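# Slide the red-taped fader knob onto the tape's mark

## Task

Move the knob of the fader that has red tape next to it until it sits level with the mark drawn on that tape, then release it; none of the other faders may be shifted.

## Robot and tools

The robot has two arms, left_arm and right_arm, mounted on opposite sides of a table. Each ends in a two-finger gripper. Some loose object may occasionally get a brief shove from outside. Nothing may be pushed or dropped off the table; that counts as failure.

Frame. Every position in a result uses a single scene frame: origin at the table's centre, table surface at z = +0.020 m, +z upward. left_arm's base sits on the +y side, right_arm's on the -y side. The arm names do not indicate which side of a camera image they appear on. The gripper's fingers extend along its own +x axis and close along its y axis. The reported end_effector_position is the midpoint between the finger pads, roughly 3 to 4 cm short of the fingertips. Reported hand positions may be somewhat wrong, especially when the arm is stretched far.

execute_actions takes "actions", a list holding zero or one item, plus optional "pictures" (boolean; images are included unless set false). An empty list just reports the current state without commanding anything. A move item is {"rows": [...], "steps": n} with n from 1 to 15 (default 15); each control step lasts 1/30 s. Every row is one flat list of 14 numbers covering both arms together, even if only one arm should move: left_arm's six joint angles then its gripper opening, followed by right_arm's six joint angles and opening. One row is used per step, and if there are fewer rows than steps the final row keeps being applied. A wait item is {"steps": n} with n up to 300 and no rows; it sends nothing and returns once that many steps have elapsed since the previous result, with your reply time counted within them. A rejected call sends nothing to the robot.

Joint numbers are absolute target angles in radians, on the same scale that the Joint positions line shows, not offsets. Joint order and ranges per arm: waist -3.054 to 3.054, shoulder 0.000 to 3.142, elbow 0.000 to 2.356, wrist pitch -1.571 to 1.571, wrist yaw -1.571 to 1.571, wrist roll -3.142 to 3.142. A target more than 0.010 rad outside a range, and farther out than the joint currently is, gets the call rejected. True limits may differ from these by up to 0.010 rad; a target beyond the true end is clipped there, and the result may report "joint sent to its limit" (possibly about an earlier move still running). Missing that message does not prove there is more room.

The opening number is an absolute value between -1 and 1; +1 means fully open. Empty fingers touch at about -0.80, and values below that change nothing. Going from fully open to closed needs at least about 0.5 s. grip_measured reports the actual finger opening on this same scale. To keep something held, command a value well under grip_measured; a larger gap squeezes harder. Each gripper's reading may be off by about 1 mm in its own fixed way. The pads can push roughly 34 N each, but closing quickly can hit harder and sometimes spring open again.

Motion. Joint speed is capped: each step the command is held within a fixed distance of the measured angle (0.211 rad for waist, shoulder and elbow, 0.213 wrist pitch, 0.267 wrist yaw, 0.228 wrist roll), and all targets of an arm are pulled back if they would move the gripper more than 70 mm from where it is. Friction may leave a joint short of its target, particularly at long reach, and tiny changes may not move it; check the Joint positions after each move. Between calls the arms keep heading to the last row sent until everything nearly stops or a step is HELD; after that only a new action makes them continue.

Results. The state line, left_arm: … | right_arm: …, lists each gripper's position (m), orientation quaternion (w, x, y, z), and linear and angular velocity (m/s, rad/s). Joint positions and Joint velocities give, for each arm, the six joints (rad, rad/s) and then the pad gap (m, m/s; 0.088 m when fully open). "joint command not followed" means a clearance check altered or stopped some joint targets while the rest of the row still ran. HELD marks steps on which your row was partly or wholly not sent. A torque fault (contact load at a joint's limit: waist 17.6, shoulder 21.8, elbow 21.7, wrist pitch 5.74, wrist yaw 5.72, wrist roll 5.36 N m, carried weight included) halts that arm for 10 s and drops the rest of the call. Carrying loads warms the motors; MOTOR HOT appears from 50 °C, and at 95 °C an OVER-TEMPERATURE FAULT holds the arm, which may lose power if it does not cool.

zoom_image takes "camera" (cam_head_left, cam_head_right, cam_high, cam_low, cam_left_wrist or cam_right_wrist, each 504x504) and "region" [x0, y0, x1, y1] in pixels of that camera's latest image, origin at the top-left, no larger than 504 by 504, and returns a sharper close-up.

It cannot be reversed. Replying without any tool call also ends things.

Avoid: collisions or pressing between the two arms (mounts count as arm), hard shoves on the fader or table, knocking other faders, slamming, and dropping anything. Smooth, economical motion is preferred.

Each tool is called as a command line: name --argument value for each argument, lists and objects as JSON in quotes; but a table of rows of numbers goes row by row, as --pt "numbers of a row", without its own name.

## Session

execute_actions --actions '[]'

Scene clock: 0.00 s of 4000.00 s.
left_arm: end_effector_position=(+0.2228, +0.3341, +0.2289) grip_measured=+0.829 end_effector_quat_wxyz=(+0.706, -0.375, +0.375, -0.469) end_effector_velocity=(+0.001, +0.002, -0.005) end_effector_angular_velocity=(+0.015, +0.021, +0.011) | right_arm: end_effector_position=(+0.0098, -0.1536, +0.4071) grip_measured=+0.840 end_effector_quat_wxyz=(+0.485, +0.025, -0.017, +0.874) end_effector_velocity=(+0.002, -0.000, -0.001) end_effector_angular_velocity=(+0.002, -0.007, -0.010)
Joint positions: left_arm=[ 1.038  1.089  0.076  0.81   0.489 -1.013  0.08 ] | right_arm=[-0.     0.854  0.655  0.258  0.    -0.006  0.08 ]
Joint velocities: left_arm=[ 0.002 -0.002 -0.002 -0.022 -0.007 -0.007 -0.   ] | right_arm=[-0.002 -0.007 -0.002 -0.007  0.007 -0.007  0.   ]
Motor temperatures (°C, as the motors report them): left_arm=[18 21 19 20 20 22] | right_arm=[20 19 20 20 21 19]
Heat: left arm: hottest wrist roll 22 °C (+0.0 °C/min); right arm: hottest wrist yaw 21 °C (+0.0 °C/min).

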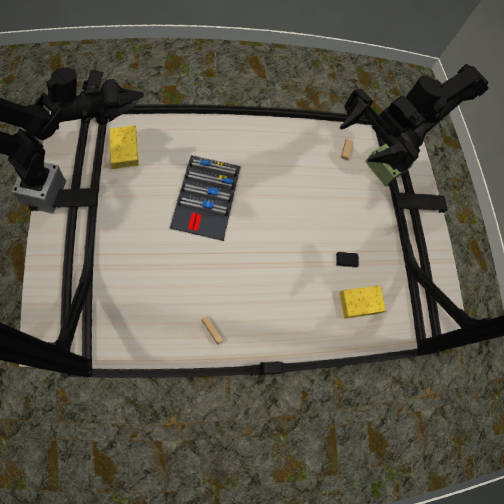

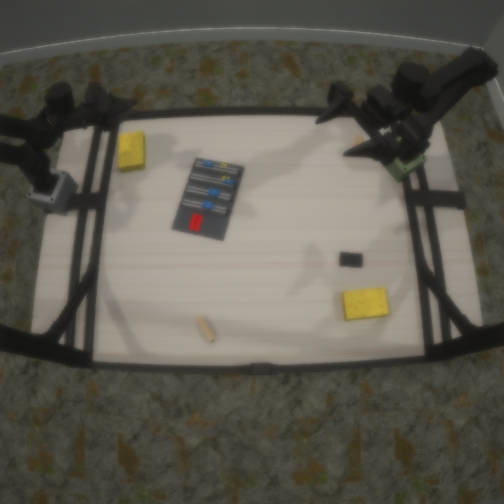

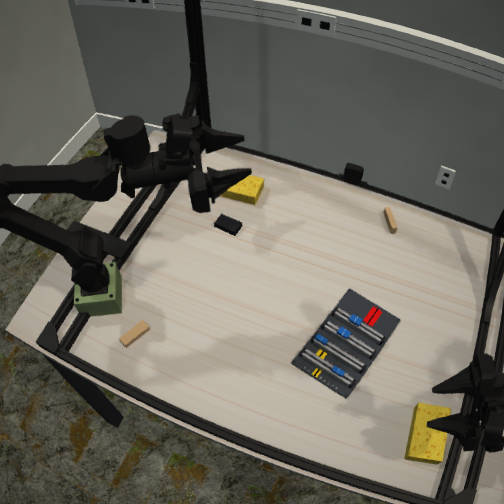

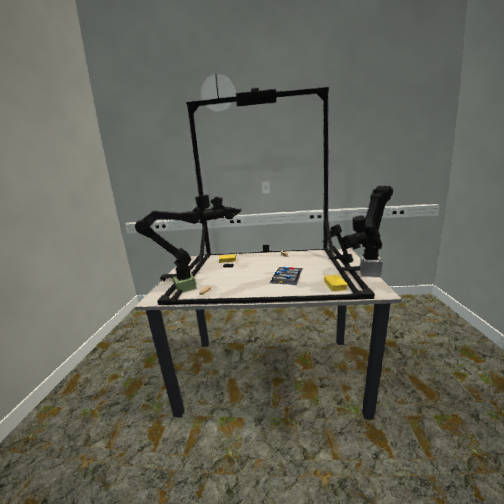

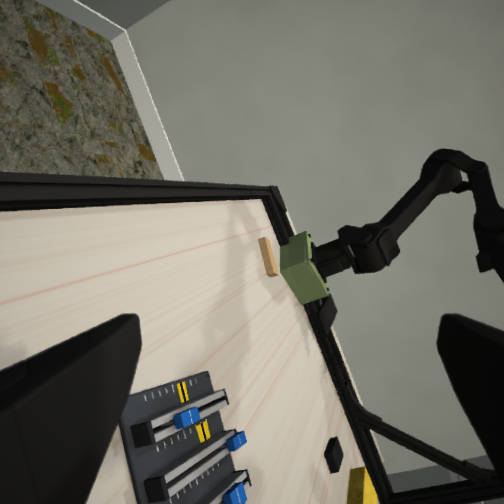

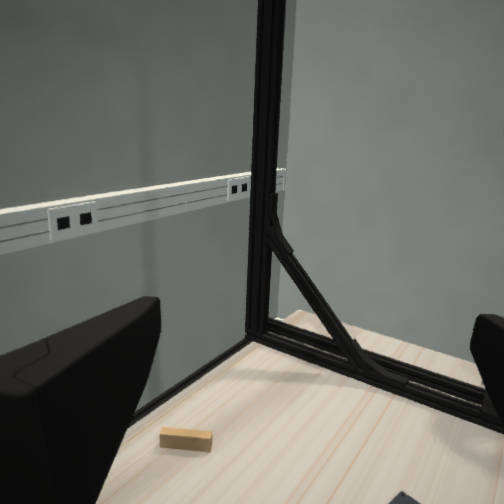

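zoom_image --camera "cam_head_left" --region '[155, 145, 255, 245]'

zoom_image --camera "cam_high" --region '[285, 280, 405, 400]'

Region (155, 145, 255, 245) of cam_head_left's 504x504 image, scaled by 5.040, with more detail than that image has.

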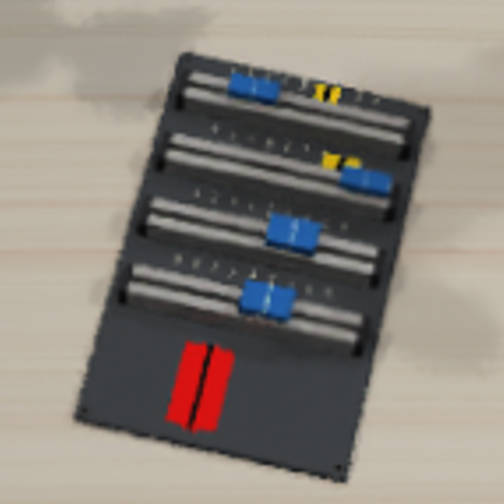

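Region (285, 280, 405, 400) of cam_high's 504x504 image, scaled by 4.200, with more detail than that image has.

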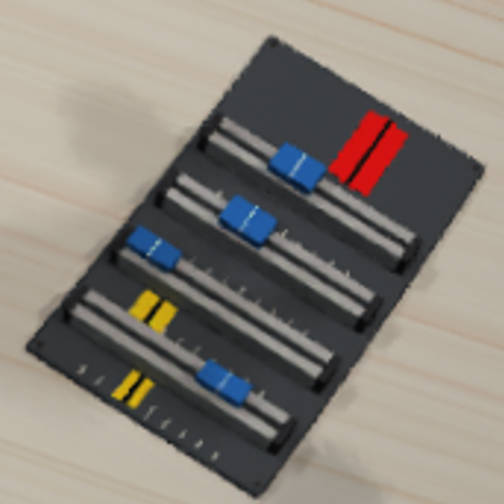

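execute_actions --actions '[{"rows":[[1.038,1.089,0.076,0.81,0.489,-1.013,0.83,-0.33,1.777,1.017,-0.14,0,0,-0.85]]}]' --pictures false

execute_actions --actions '[{"steps":30}]'

Scene clock: 23.27 s of 4000.00 s.
left_arm: end_effector_position=(+0.2227, +0.3341, +0.2287) grip_measured=+0.830 end_effector_quat_wxyz=(+0.706, -0.375, +0.375, -0.469) end_effector_velocity=(-0.001, +0.001, -0.006) end_effector_angular_velocity=(+0.018, +0.025, +0.006) | right_arm: end_effector_position=(+0.0790, -0.0097, +0.2393) grip_measured=-0.793 end_effector_quat_wxyz=(+0.585, -0.258, +0.202, +0.742) end_effector_velocity=(-0.009, +0.073, -0.582) end_effector_angular_velocity=(-1.444, -0.357, -0.003)
Joint positions: left_arm=[ 1.038  1.089  0.075  0.81   0.489 -1.013  0.08 ] | right_arm=[-0.324  1.538  1.    -0.13  -0.    -0.002  0.   ]
Joint velocities: left_arm=[-0.002  0.002 -0.002 -0.022 -0.007 -0.007 -0.   ] | right_arm=[-0.022  1.433  0.027 -0.081 -0.007 -0.022  0.001]
Motor temperatures (°C, as the motors report them): left_arm=[18 21 21 23 20 22] | right_arm=[20 19 23 24 21 19]
Heat: left arm: hottest wrist pitch 23 °C (+2.6 °C/min); right arm: hottest wrist pitch 24 °C (+7.7 °C/min).
Steps of this call (steps 1 to 90: nothing new was sent; then 19.77 s passed at rest; steps 91 to 105: all 15 steps of this action). Readings (joint positions):
91: left_arm=[1.038 1.089 0.075 0.810 0.489 -1.013] | right_arm=[-0.013 0.871 0.673 0.230 -0.011 -0.006]
92: left_arm=[1.038 1.089 0.075 0.810 0.489 -1.013] | right_arm=[-0.058 0.909 0.718 0.174 -0.014 -0.006]
94: left_arm=[1.038 1.089 0.075 0.810 0.489 -1.013] | right_arm=[-0.157 1.007 0.818 0.083 -0.006 -0.005]
98: left_arm=[1.038 1.089 0.075 0.810 0.489 -1.013] | right_arm=[-0.295 1.206 0.968 -0.070 0.001 -0.002]
105: the state above

Scene clock: 24.27 s of 4000.00 s.
left_arm: end_effector_position=(+0.2227, +0.3341, +0.2287) grip_measured=+0.830 end_effector_quat_wxyz=(+0.706, -0.375, +0.375, -0.469) end_effector_velocity=(-0.001, -0.000, -0.002) end_effector_angular_velocity=(+0.000, +0.025, +0.004) | right_arm: end_effector_position=(+0.0798, -0.0073, +0.1476) grip_measured=-0.793 end_effector_quat_wxyz=(+0.559, -0.341, +0.269, +0.706) end_effector_velocity=(+0.002, +0.002, +0.001) end_effector_angular_velocity=(+0.009, -0.008, -0.001)
Joint positions: left_arm=[ 1.038  1.089  0.075  0.81   0.489 -1.013  0.08 ] | right_arm=[-0.327  1.767  1.007 -0.14  -0.    -0.002  0.   ]
Joint velocities: left_arm=[-0.007 -0.002 -0.002 -0.007 -0.007 -0.022 -0.   ] | right_arm=[-0.002  0.002  0.002  0.007  0.007 -0.007 -0.   ]
Motor temperatures (°C, as the motors report them): left_arm=[18 21 21 23 20 22] | right_arm=[20 19 23 24 21 19]
Heat: left arm: hottest wrist pitch 23 °C (+2.5 °C/min); right arm: hottest wrist pitch 24 °C (+7.4 °C/min).
Steps of this call (steps 1 to 30: the robot went on to your last target). Readings (joint positions):
1: left_arm=[1.038 1.089 0.075 0.810 0.489 -1.013] | right_arm=[-0.325 1.587 1.001 -0.131 -0.000 -0.002]
2: left_arm=[1.038 1.089 0.075 0.810 0.489 -1.013] | right_arm=[-0.325 1.633 1.002 -0.133 -0.000 -0.002]
4: left_arm=[1.038 1.089 0.075 0.810 0.489 -1.013] | right_arm=[-0.327 1.710 1.003 -0.139 -0.000 -0.002]
8: left_arm=[1.038 1.089 0.075 0.810 0.489 -1.013] | right_arm=[-0.327 1.766 1.003 -0.144 -0.000 -0.002]
30: the state above
All arms were judged still, so your last target was given up. Only a new action makes them travel on or press farther. Fingers that are still opening or closing keep moving.

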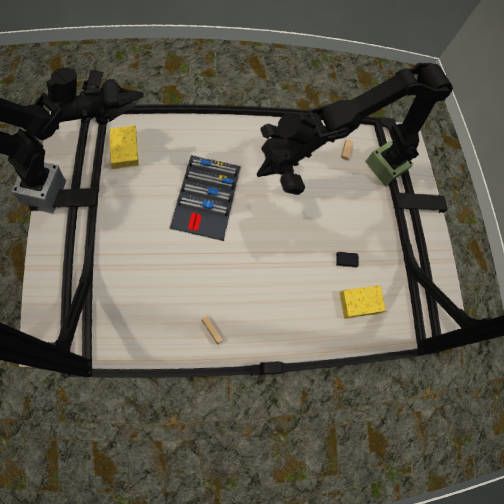

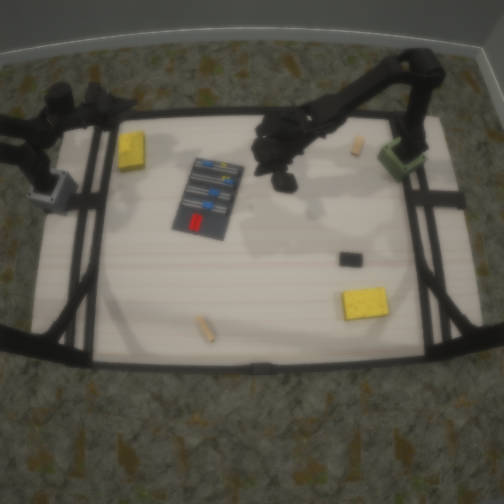

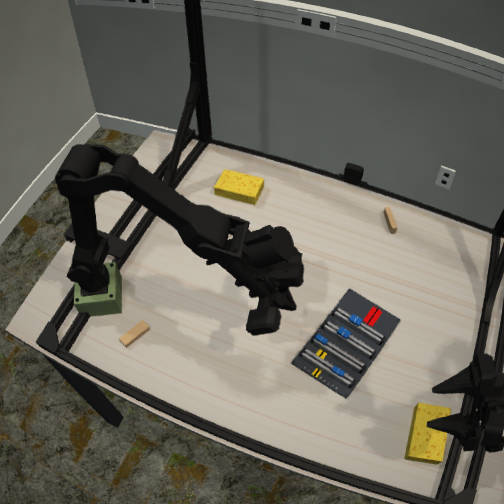

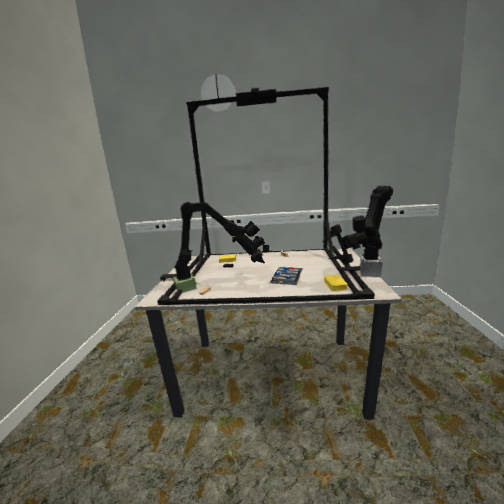

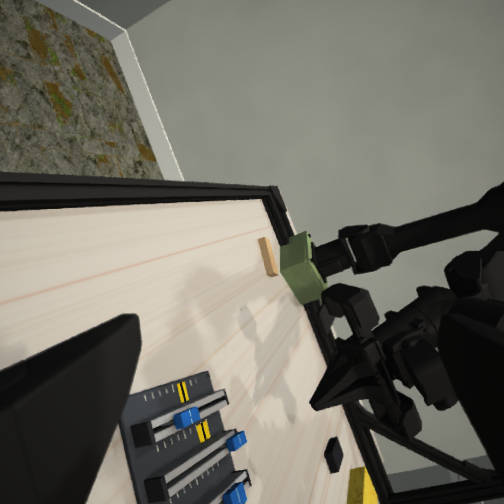

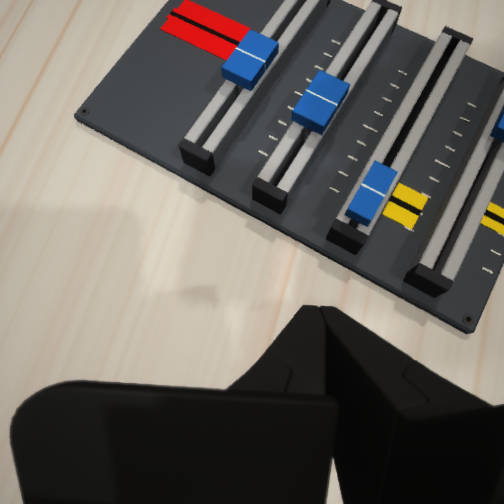

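execute_actions --actions '[{"rows":[[1.038,1.089,0.076,0.81,0.489,-1.013,0.83,-0.265,2.187,1.45,-0.153,0,0,-0.85]]}]'

Scene clock: 32.43 s of 4000.00 s.
left_arm: end_effector_position=(+0.2227, +0.3341, +0.2287) grip_measured=+0.830 end_effector_quat_wxyz=(+0.706, -0.375, +0.375, -0.469) end_effector_velocity=(-0.001, +0.001, -0.002) end_effector_angular_velocity=(+0.002, +0.013, -0.003) | right_arm: end_effector_position=(+0.0245, +0.0821, +0.1120) grip_measured=-0.793 end_effector_quat_wxyz=(+0.538, -0.347, +0.256, +0.724) end_effector_velocity=(-0.001, +0.027, +0.032) end_effector_angular_velocity=(+0.085, +0.013, -0.027)
Joint positions: left_arm=[ 1.038  1.089  0.075  0.81   0.489 -1.013  0.08 ] | right_arm=[-0.263  2.169  1.429 -0.153  0.002 -0.002  0.   ]
Joint velocities: left_arm=[ 0.002 -0.002 -0.002 -0.007  0.007 -0.007 -0.   ] | right_arm=[-0.007  0.002  0.095 -0.007  0.022  0.007 -0.   ]
Motor temperatures (°C, as the motors report them): left_arm=[18 21 21 24 20 22] | right_arm=[20 21 24 24 21 19]
Heat: left arm: hottest wrist pitch 24 °C (+3.7 °C/min); right arm: hottest elbow 24 °C (+5.5 °C/min).
Steps of this call (steps 1 to 90: nothing new was sent; then 4.67 s passed at rest; steps 91 to 105: all 15 steps of this action). Readings (joint positions):
91: left_arm=[1.038 1.089 0.075 0.810 0.489 -1.013] | right_arm=[-0.325 1.787 1.028 -0.154 0.001 -0.002]
92: left_arm=[1.038 1.089 0.075 0.810 0.489 -1.013] | right_arm=[-0.316 1.829 1.076 -0.159 0.002 -0.002]
94: left_arm=[1.038 1.089 0.075 0.810 0.489 -1.013] | right_arm=[-0.292 1.936 1.193 -0.143 0.002 -0.002]
98: left_arm=[1.038 1.089 0.075 0.810 0.489 -1.013] | right_arm=[-0.265 2.110 1.376 -0.147 0.002 -0.002]
105: the state above

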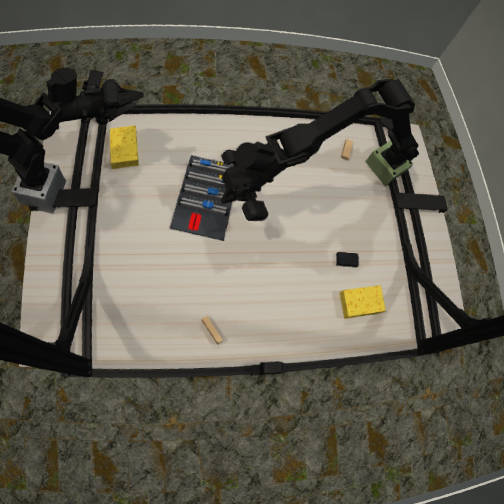

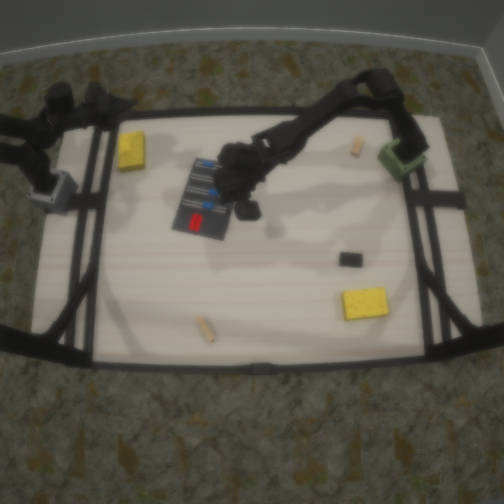

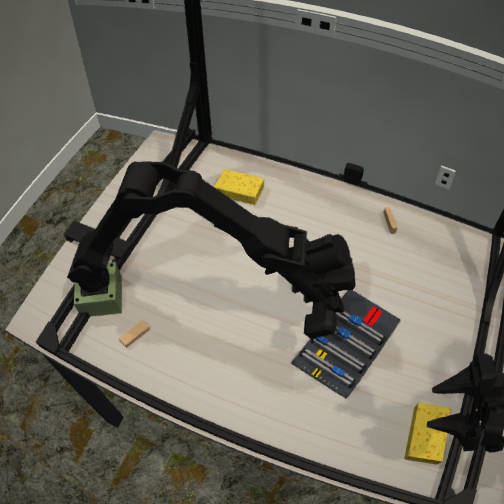

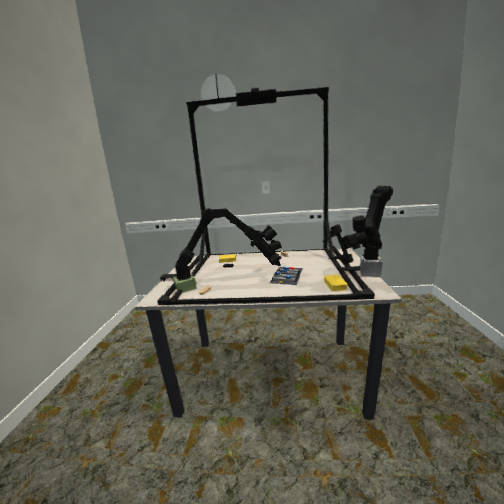

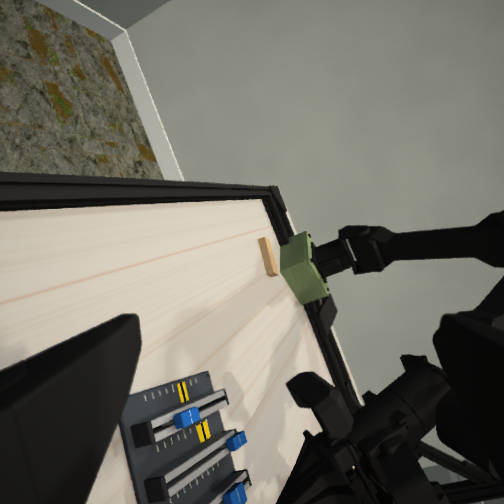

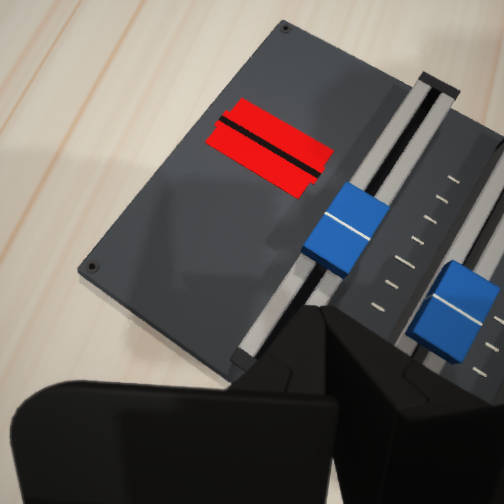

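execute_actions --actions '[{"rows":[[1.038,1.089,0.076,0.81,0.489,-1.013,0.83,-0.255,2.295,1.525,-0.153,0,0,-0.85]]}]'

Scene clock: 41.80 s of 4000.00 s.
left_arm: end_effector_position=(+0.2227, +0.3341, +0.2287) grip_measured=+0.830 end_effector_quat_wxyz=(+0.706, -0.375, +0.375, -0.469) end_effector_velocity=(-0.000, +0.001, -0.001) end_effector_angular_velocity=(-0.003, +0.021, +0.009) | right_arm: end_effector_position=(+0.0170, +0.0968, +0.0893) grip_measured=-0.793 end_effector_quat_wxyz=(+0.534, -0.355, +0.260, +0.722) end_effector_velocity=(+0.003, +0.002, +0.001) end_effector_angular_velocity=(+0.009, -0.005, +0.015)
Joint positions: left_arm=[ 1.038  1.089  0.075  0.81   0.489 -1.013  0.08 ] | right_arm=[-0.258  2.271  1.513 -0.154  0.003 -0.002  0.   ]
Joint velocities: left_arm=[-0.002 -0.007 -0.002 -0.007 -0.007 -0.022 -0.   ] | right_arm=[-0.007 -0.002 -0.002  0.007 -0.007 -0.022 -0.   ]
Motor temperatures (°C, as the motors report them): left_arm=[18 21 21 25 20 22] | right_arm=[20 23 25 24 21 19]
Heat: left arm: hottest wrist pitch 25 °C (+4.3 °C/min); right arm: hottest elbow 25 °C (+5.7 °C/min).
Steps of this call (steps 1 to 15: the robot went on to your last target; steps 16 to 90: nothing new was sent; then 5.87 s passed at rest; steps 91 to 105: all 15 steps of this action). Readings (joint positions):
91: left_arm=[1.038 1.089 0.075 0.810 0.489 -1.013] | right_arm=[-0.263 2.180 1.446 -0.157 0.002 -0.002]
92: left_arm=[1.038 1.089 0.075 0.810 0.489 -1.013] | right_arm=[-0.263 2.199 1.467 -0.154 0.002 -0.002]
94: left_arm=[1.038 1.089 0.075 0.810 0.489 -1.013] | right_arm=[-0.261 2.237 1.500 -0.146 0.002 -0.002]
98: left_arm=[1.038 1.089 0.075 0.810 0.489 -1.013] | right_arm=[-0.258 2.267 1.509 -0.154 0.003 -0.002]
105: the state above

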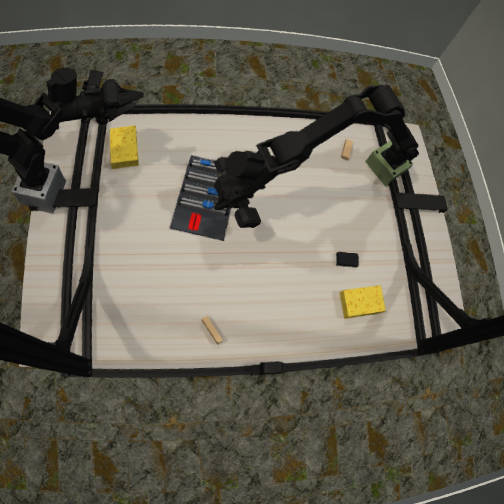

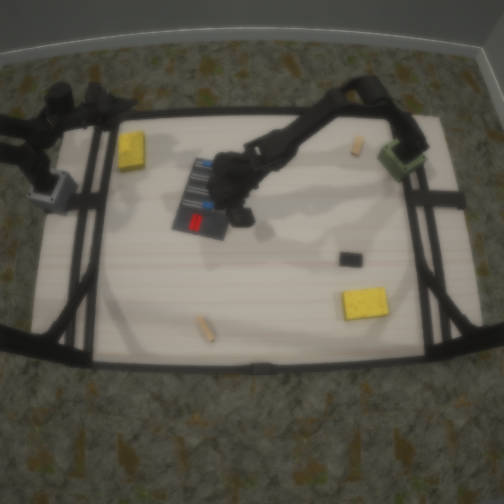

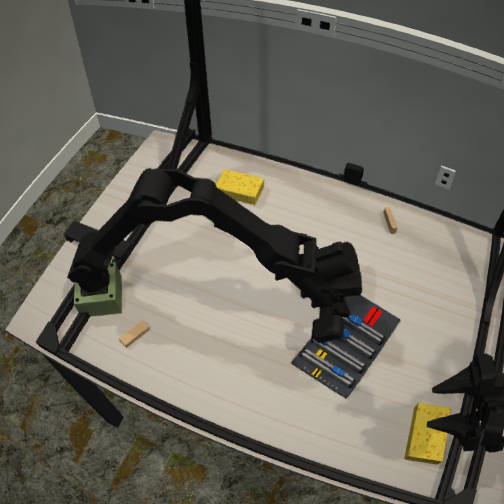

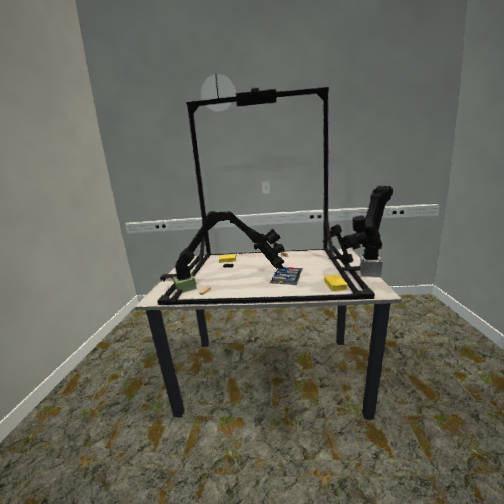

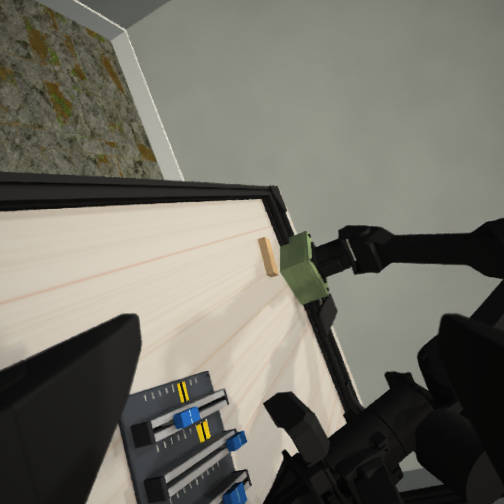

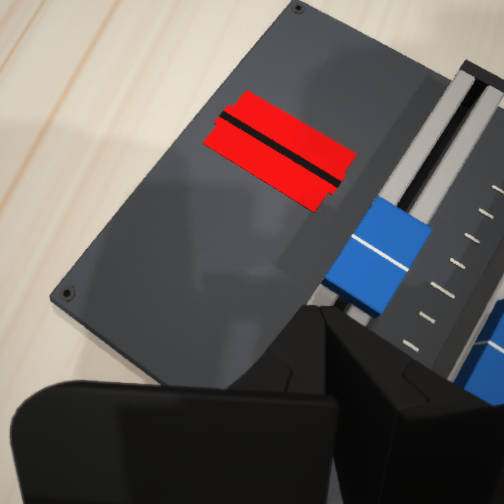

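Lower onto the rail, slightly right.

execute_actions --actions '[{"rows":[[1.038,1.089,0.076,0.81,0.489,-1.013,0.83,-0.27,2.322,1.525,-0.153,0,0,-0.85]]}]'

zoom_image --camera "cam_low" --region '[255, 240, 315, 290]'

Scene clock: 46.20 s of 4000.00 s.
left_arm: end_effector_position=(+0.2227, +0.3341, +0.2287) grip_measured=+0.830 end_effector_quat_wxyz=(+0.706, -0.375, +0.375, -0.469) end_effector_velocity=(-0.000, +0.001, -0.002) end_effector_angular_velocity=(+0.000, +0.025, +0.009) | right_arm: end_effector_position=(+0.0176, +0.0979, +0.0863) grip_measured=-0.793 end_effector_quat_wxyz=(+0.532, -0.355, +0.263, +0.723) end_effector_velocity=(-0.002, -0.003, -0.003) end_effector_angular_velocity=(-0.012, -0.002, +0.013)
Joint positions: left_arm=[ 1.038  1.089  0.075  0.81   0.489 -1.013  0.08 ] | right_arm=[-0.261  2.281  1.519 -0.153 -0.004 -0.002  0.   ]
Joint velocities: left_arm=[-0.002 -0.002 -0.002 -0.007 -0.007 -0.022 -0.   ] | right_arm=[ 0.002  0.002 -0.002 -0.007 -0.007 -0.007 -0.   ]
Motor temperatures (°C, as the motors report them): left_arm=[18 21 22 25 20 22] | right_arm=[20 23 25 24 21 19]
Heat: left arm: hottest wrist pitch 25 °C (+3.9 °C/min); right arm: hottest elbow 25 °C (+5.2 °C/min).
Steps of this call (steps 1 to 15: the robot went on to your last target; steps 16 to 90: nothing new was sent; then 0.90 s passed at rest; steps 91 to 105: all 15 steps of this action). Readings (joint positions):
91: left_arm=[1.038 1.089 0.075 0.810 0.489 -1.013] | right_arm=[-0.258 2.274 1.514 -0.154 0.003 -0.002]
92: left_arm=[1.038 1.089 0.075 0.810 0.489 -1.013] | right_arm=[-0.258 2.277 1.515 -0.154 0.002 -0.002]
94: left_arm=[1.038 1.089 0.075 0.810 0.489 -1.013] | right_arm=[-0.260 2.279 1.517 -0.154 -0.002 -0.002]
98: left_arm=[1.038 1.089 0.075 0.810 0.489 -1.013] | right_arm=[-0.261 2.280 1.519 -0.153 -0.004 -0.002]
105: the state above

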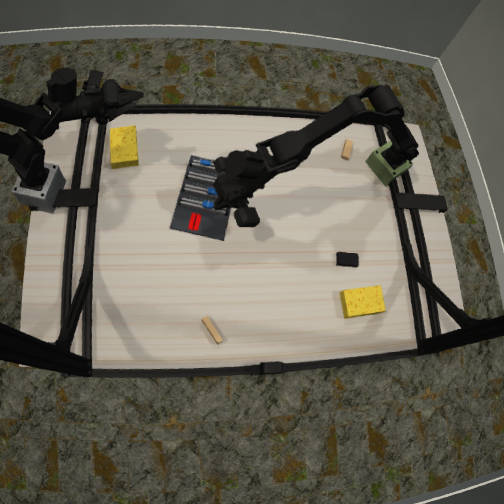

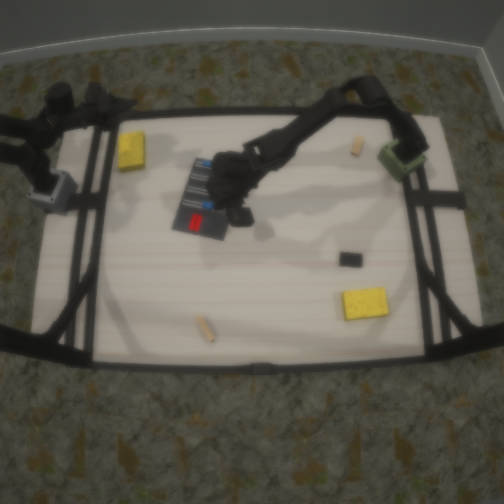

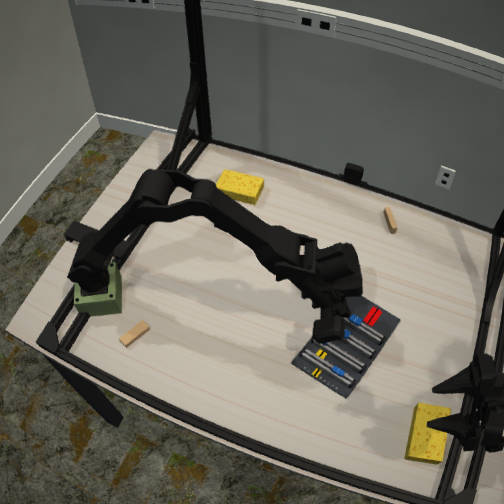

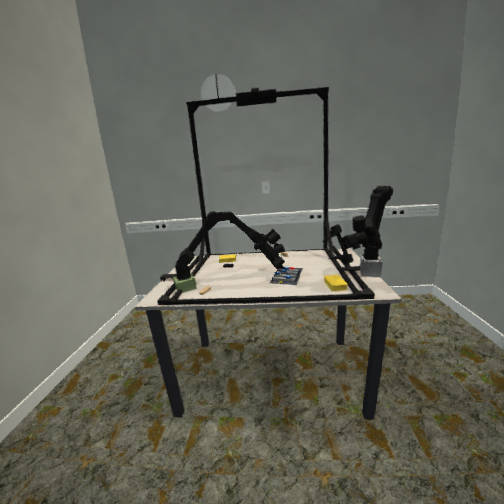

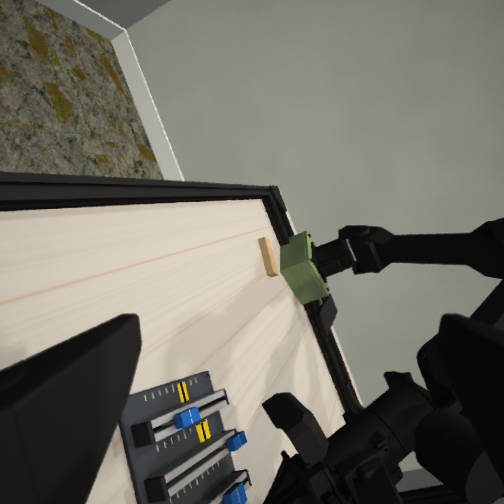

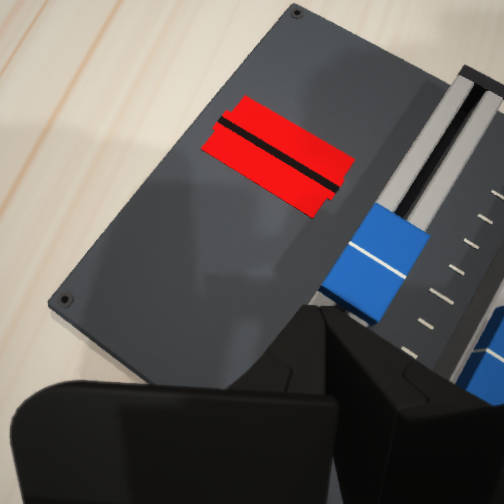

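Region (255, 240, 315, 290) of cam_low's 504x504 image, scaled by 8.400, with more detail than that image has.

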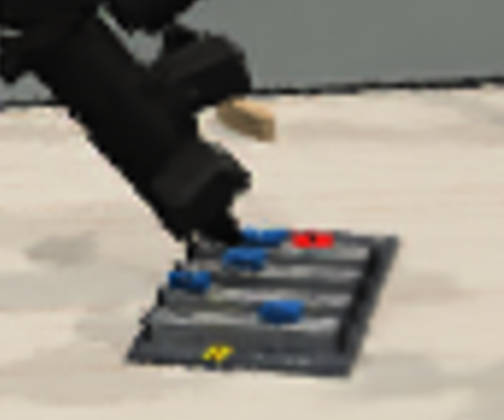

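execute_actions --actions '[{"rows":[[1.038,1.089,0.076,0.81,0.489,-1.013,0.83,-0.28,2.322,1.54,-0.153,0,0,-0.85],[1.038,1.089,0.076,0.81,0.489,-1.013,0.83,-0.285,2.325,1.55,-0.153,0,0,-0.85],[1.038,1.089,0.076,0.81,0.489,-1.013,0.83,-0.288,2.33,1.56,-0.153,0,0,-0.85],[1.038,1.089,0.076,0.81,0.489,-1.013,0.83,-0.29,2.338,1.57,-0.153,0,0,-0.85],[1.038,1.089,0.076,0.81,0.489,-1.013,0.83,-0.29,2.345,1.585,-0.153,0,0,-0.85]]}]'

zoom_image --camera "cam_head_left" --region '[155, 145, 255, 245]'

Scene clock: 53.50 s of 4000.00 s.
left_arm: end_effector_position=(+0.2227, +0.3341, +0.2287) grip_measured=+0.830 end_effector_quat_wxyz=(+0.706, -0.375, +0.375, -0.469) end_effector_velocity=(-0.004, +0.001, -0.003) end_effector_angular_velocity=(+0.003, +0.019, -0.018) | right_arm: end_effector_position=(+0.0265, +0.1143, +0.0885) grip_measured=-0.793 end_effector_quat_wxyz=(+0.544, -0.343, +0.262, +0.720) end_effector_velocity=(+0.001, -0.003, -0.003) end_effector_angular_velocity=(-0.021, -0.005, +0.008)
Joint positions: left_arm=[ 1.038  1.089  0.075  0.81   0.489 -1.013  0.08 ] | right_arm=[-0.285  2.314  1.575 -0.153 -0.005  0.001  0.   ]
Joint velocities: left_arm=[ 0.002 -0.002 -0.007 -0.007  0.022 -0.007 -0.   ] | right_arm=[-0.002  0.002  0.002 -0.022 -0.007 -0.007  0.   ]
Motor temperatures (°C, as the motors report them): left_arm=[18 21 22 25 20 22] | right_arm=[20 23 25 24 21 19]
Heat: left arm: hottest wrist pitch 25 °C (+3.4 °C/min); right arm: hottest elbow 25 °C (+4.5 °C/min).
Steps of this call (steps 1 to 15: the robot went on to your last target; steps 16 to 90: nothing new was sent; then 3.80 s passed at rest; steps 91 to 105: all 15 steps of this action). Readings (joint positions):
91: left_arm=[1.038 1.089 0.075 0.810 0.489 -1.013] | right_arm=[-0.261 2.282 1.521 -0.153 -0.005 -0.002]
92: left_arm=[1.038 1.089 0.075 0.810 0.489 -1.013] | right_arm=[-0.263 2.283 1.526 -0.155 -0.006 -0.002]
94: left_arm=[1.038 1.089 0.075 0.810 0.489 -1.013] | right_arm=[-0.269 2.291 1.539 -0.155 -0.008 -0.001]
98: left_arm=[1.038 1.089 0.075 0.810 0.489 -1.013] | right_arm=[-0.283 2.309 1.568 -0.153 -0.006 0.001]
105: the state above

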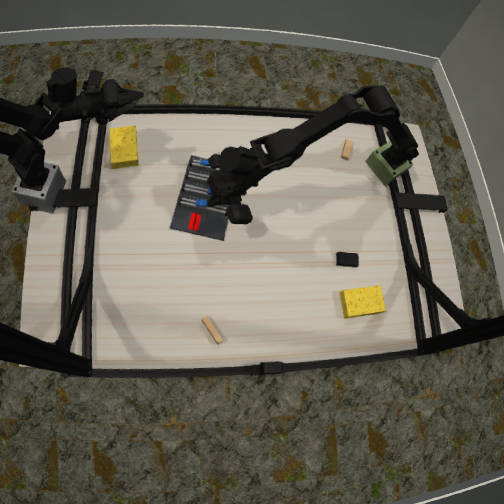

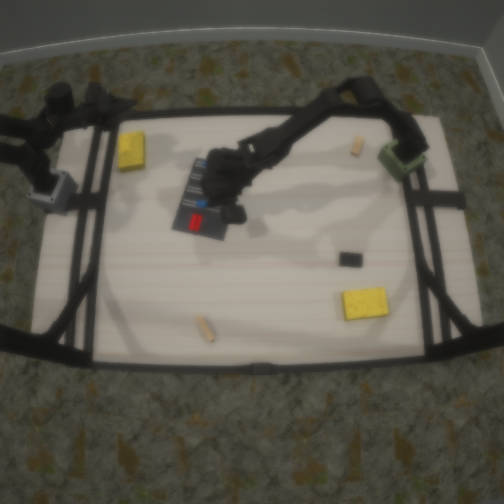

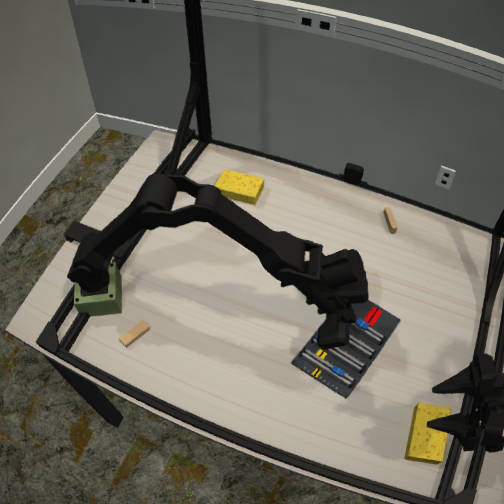

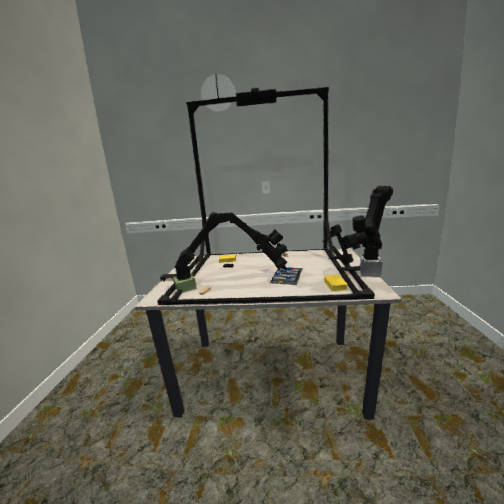

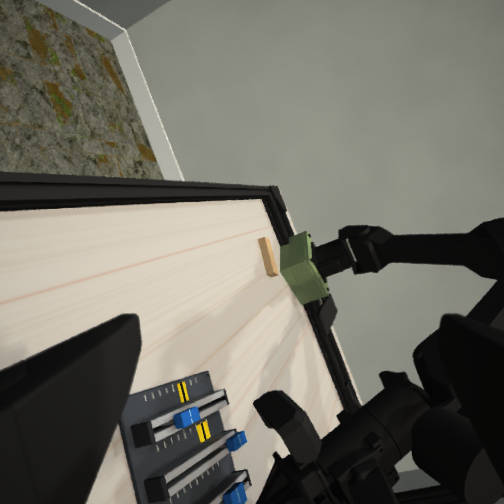

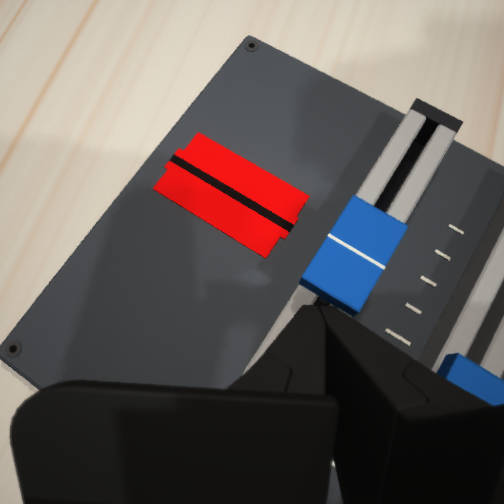

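Region (155, 145, 255, 245) of cam_head_left's 504x504 image, scaled by 5.040, with more detail than that image has.

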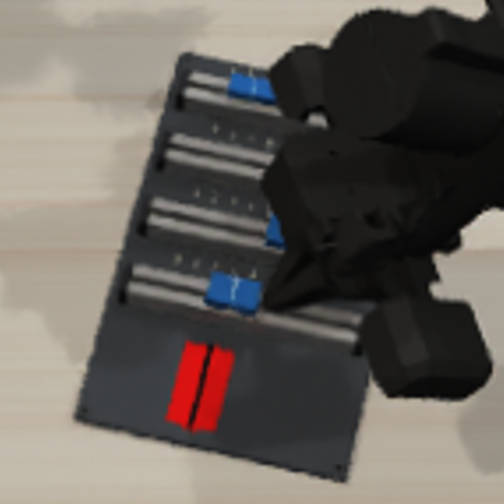

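execute_actions --actions '[{"rows":[[1.038,1.089,0.076,0.81,0.489,-1.013,0.83,-0.293,2.358,1.605,-0.153,0,0,-0.85]]}]'

zoom_image --camera "cam_head_left" --region '[155, 145, 255, 245]'

zoom_image --camera "cam_high" --region '[285, 280, 405, 400]'

Scene clock: 63.27 s of 4000.00 s.
left_arm: end_effector_position=(+0.2227, +0.3341, +0.2287) grip_measured=+0.830 end_effector_quat_wxyz=(+0.706, -0.375, +0.375, -0.469) end_effector_velocity=(+0.005, +0.001, -0.000) end_effector_angular_velocity=(+0.001, +0.017, +0.037) | right_arm: end_effector_position=(+0.0267, +0.1192, +0.0889) grip_measured=-0.793 end_effector_quat_wxyz=(+0.546, -0.340, +0.260, +0.720) end_effector_velocity=(+0.003, -0.001, -0.003) end_effector_angular_velocity=(-0.012, -0.002, +0.003)
Joint positions: left_arm=[ 1.038  1.089  0.075  0.81   0.489 -1.013  0.08 ] | right_arm=[-0.288  2.327  1.596 -0.154 -0.005  0.001  0.   ]
Joint velocities: left_arm=[-0.002 -0.002  0.002 -0.007 -0.037 -0.022 -0.   ] | right_arm=[-0.007  0.002 -0.002 -0.007 -0.007 -0.007  0.   ]
Motor temperatures (°C, as the motors report them): left_arm=[18 21 22 26 20 22] | right_arm=[20 24 26 24 21 19]
Heat: left arm: hottest wrist pitch 26 °C (+4.0 °C/min); right arm: hottest elbow 26 °C (+5.1 °C/min).
Steps of this call (steps 1 to 15: the robot went on to your last target; steps 16 to 90: nothing new was sent; then 6.27 s passed at rest; steps 91 to 105: all 15 steps of this action). Readings (joint positions):
91: left_arm=[1.038 1.089 0.075 0.810 0.489 -1.013] | right_arm=[-0.285 2.316 1.578 -0.154 -0.005 0.001]
92: left_arm=[1.038 1.089 0.075 0.810 0.489 -1.013] | right_arm=[-0.286 2.318 1.583 -0.155 -0.004 0.001]
94: left_arm=[1.038 1.089 0.075 0.810 0.489 -1.013] | right_arm=[-0.287 2.324 1.590 -0.154 -0.005 0.001]
98: left_arm=[1.038 1.089 0.075 0.810 0.489 -1.013] | right_arm=[-0.288 2.326 1.595 -0.154 -0.005 0.001]
105: the state above

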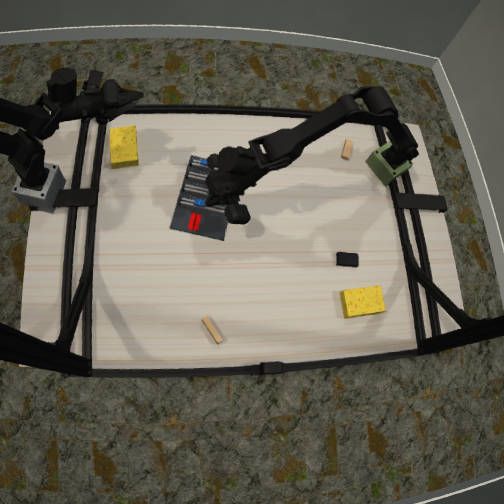

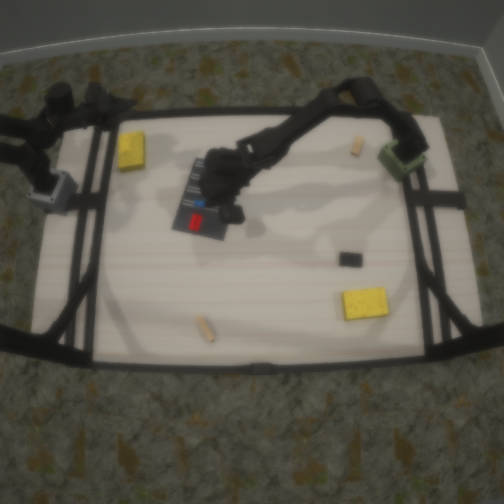

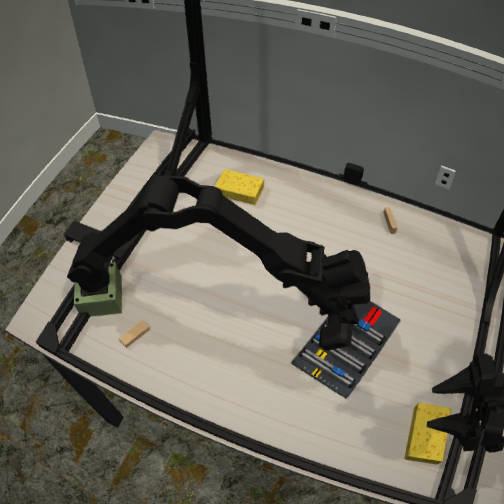

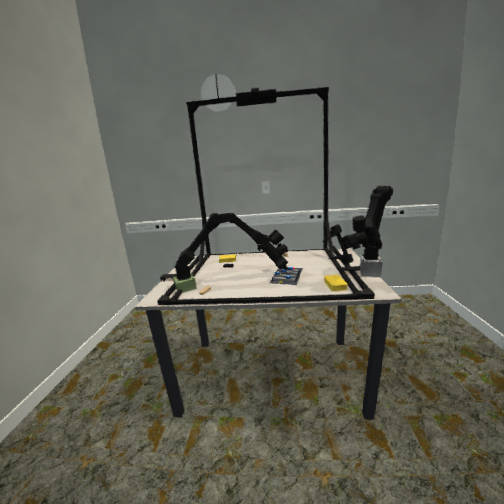

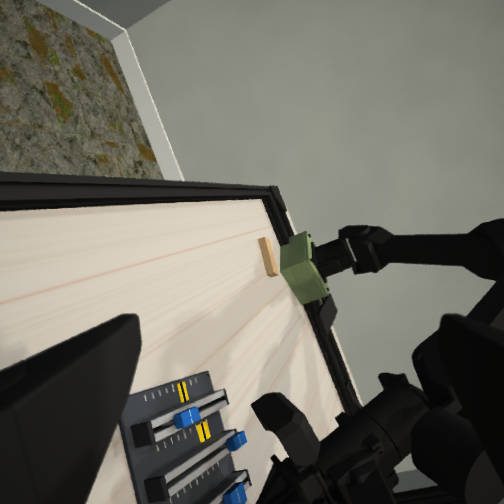

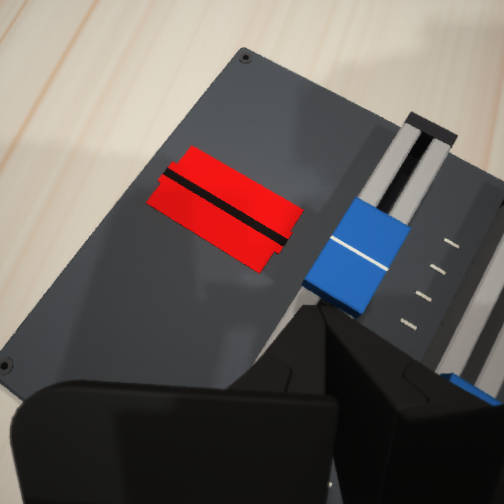

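Region (155, 145, 255, 245) of cam_head_left's 504x504 image, scaled by 5.040, with more detail than that image has.

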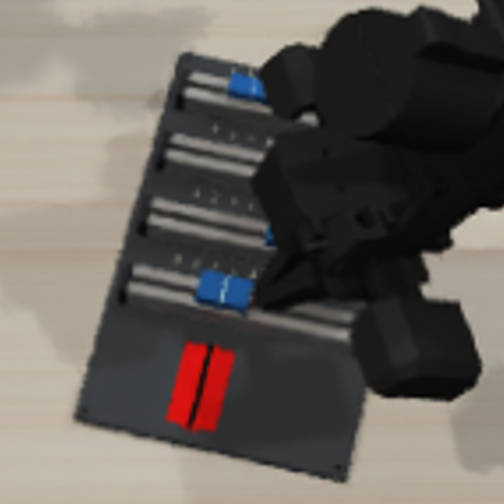

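Region (285, 280, 405, 400) of cam_high's 504x504 image, scaled by 4.200, with more detail than that image has.

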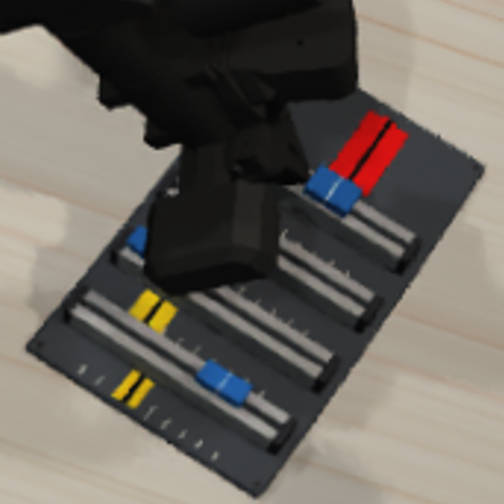

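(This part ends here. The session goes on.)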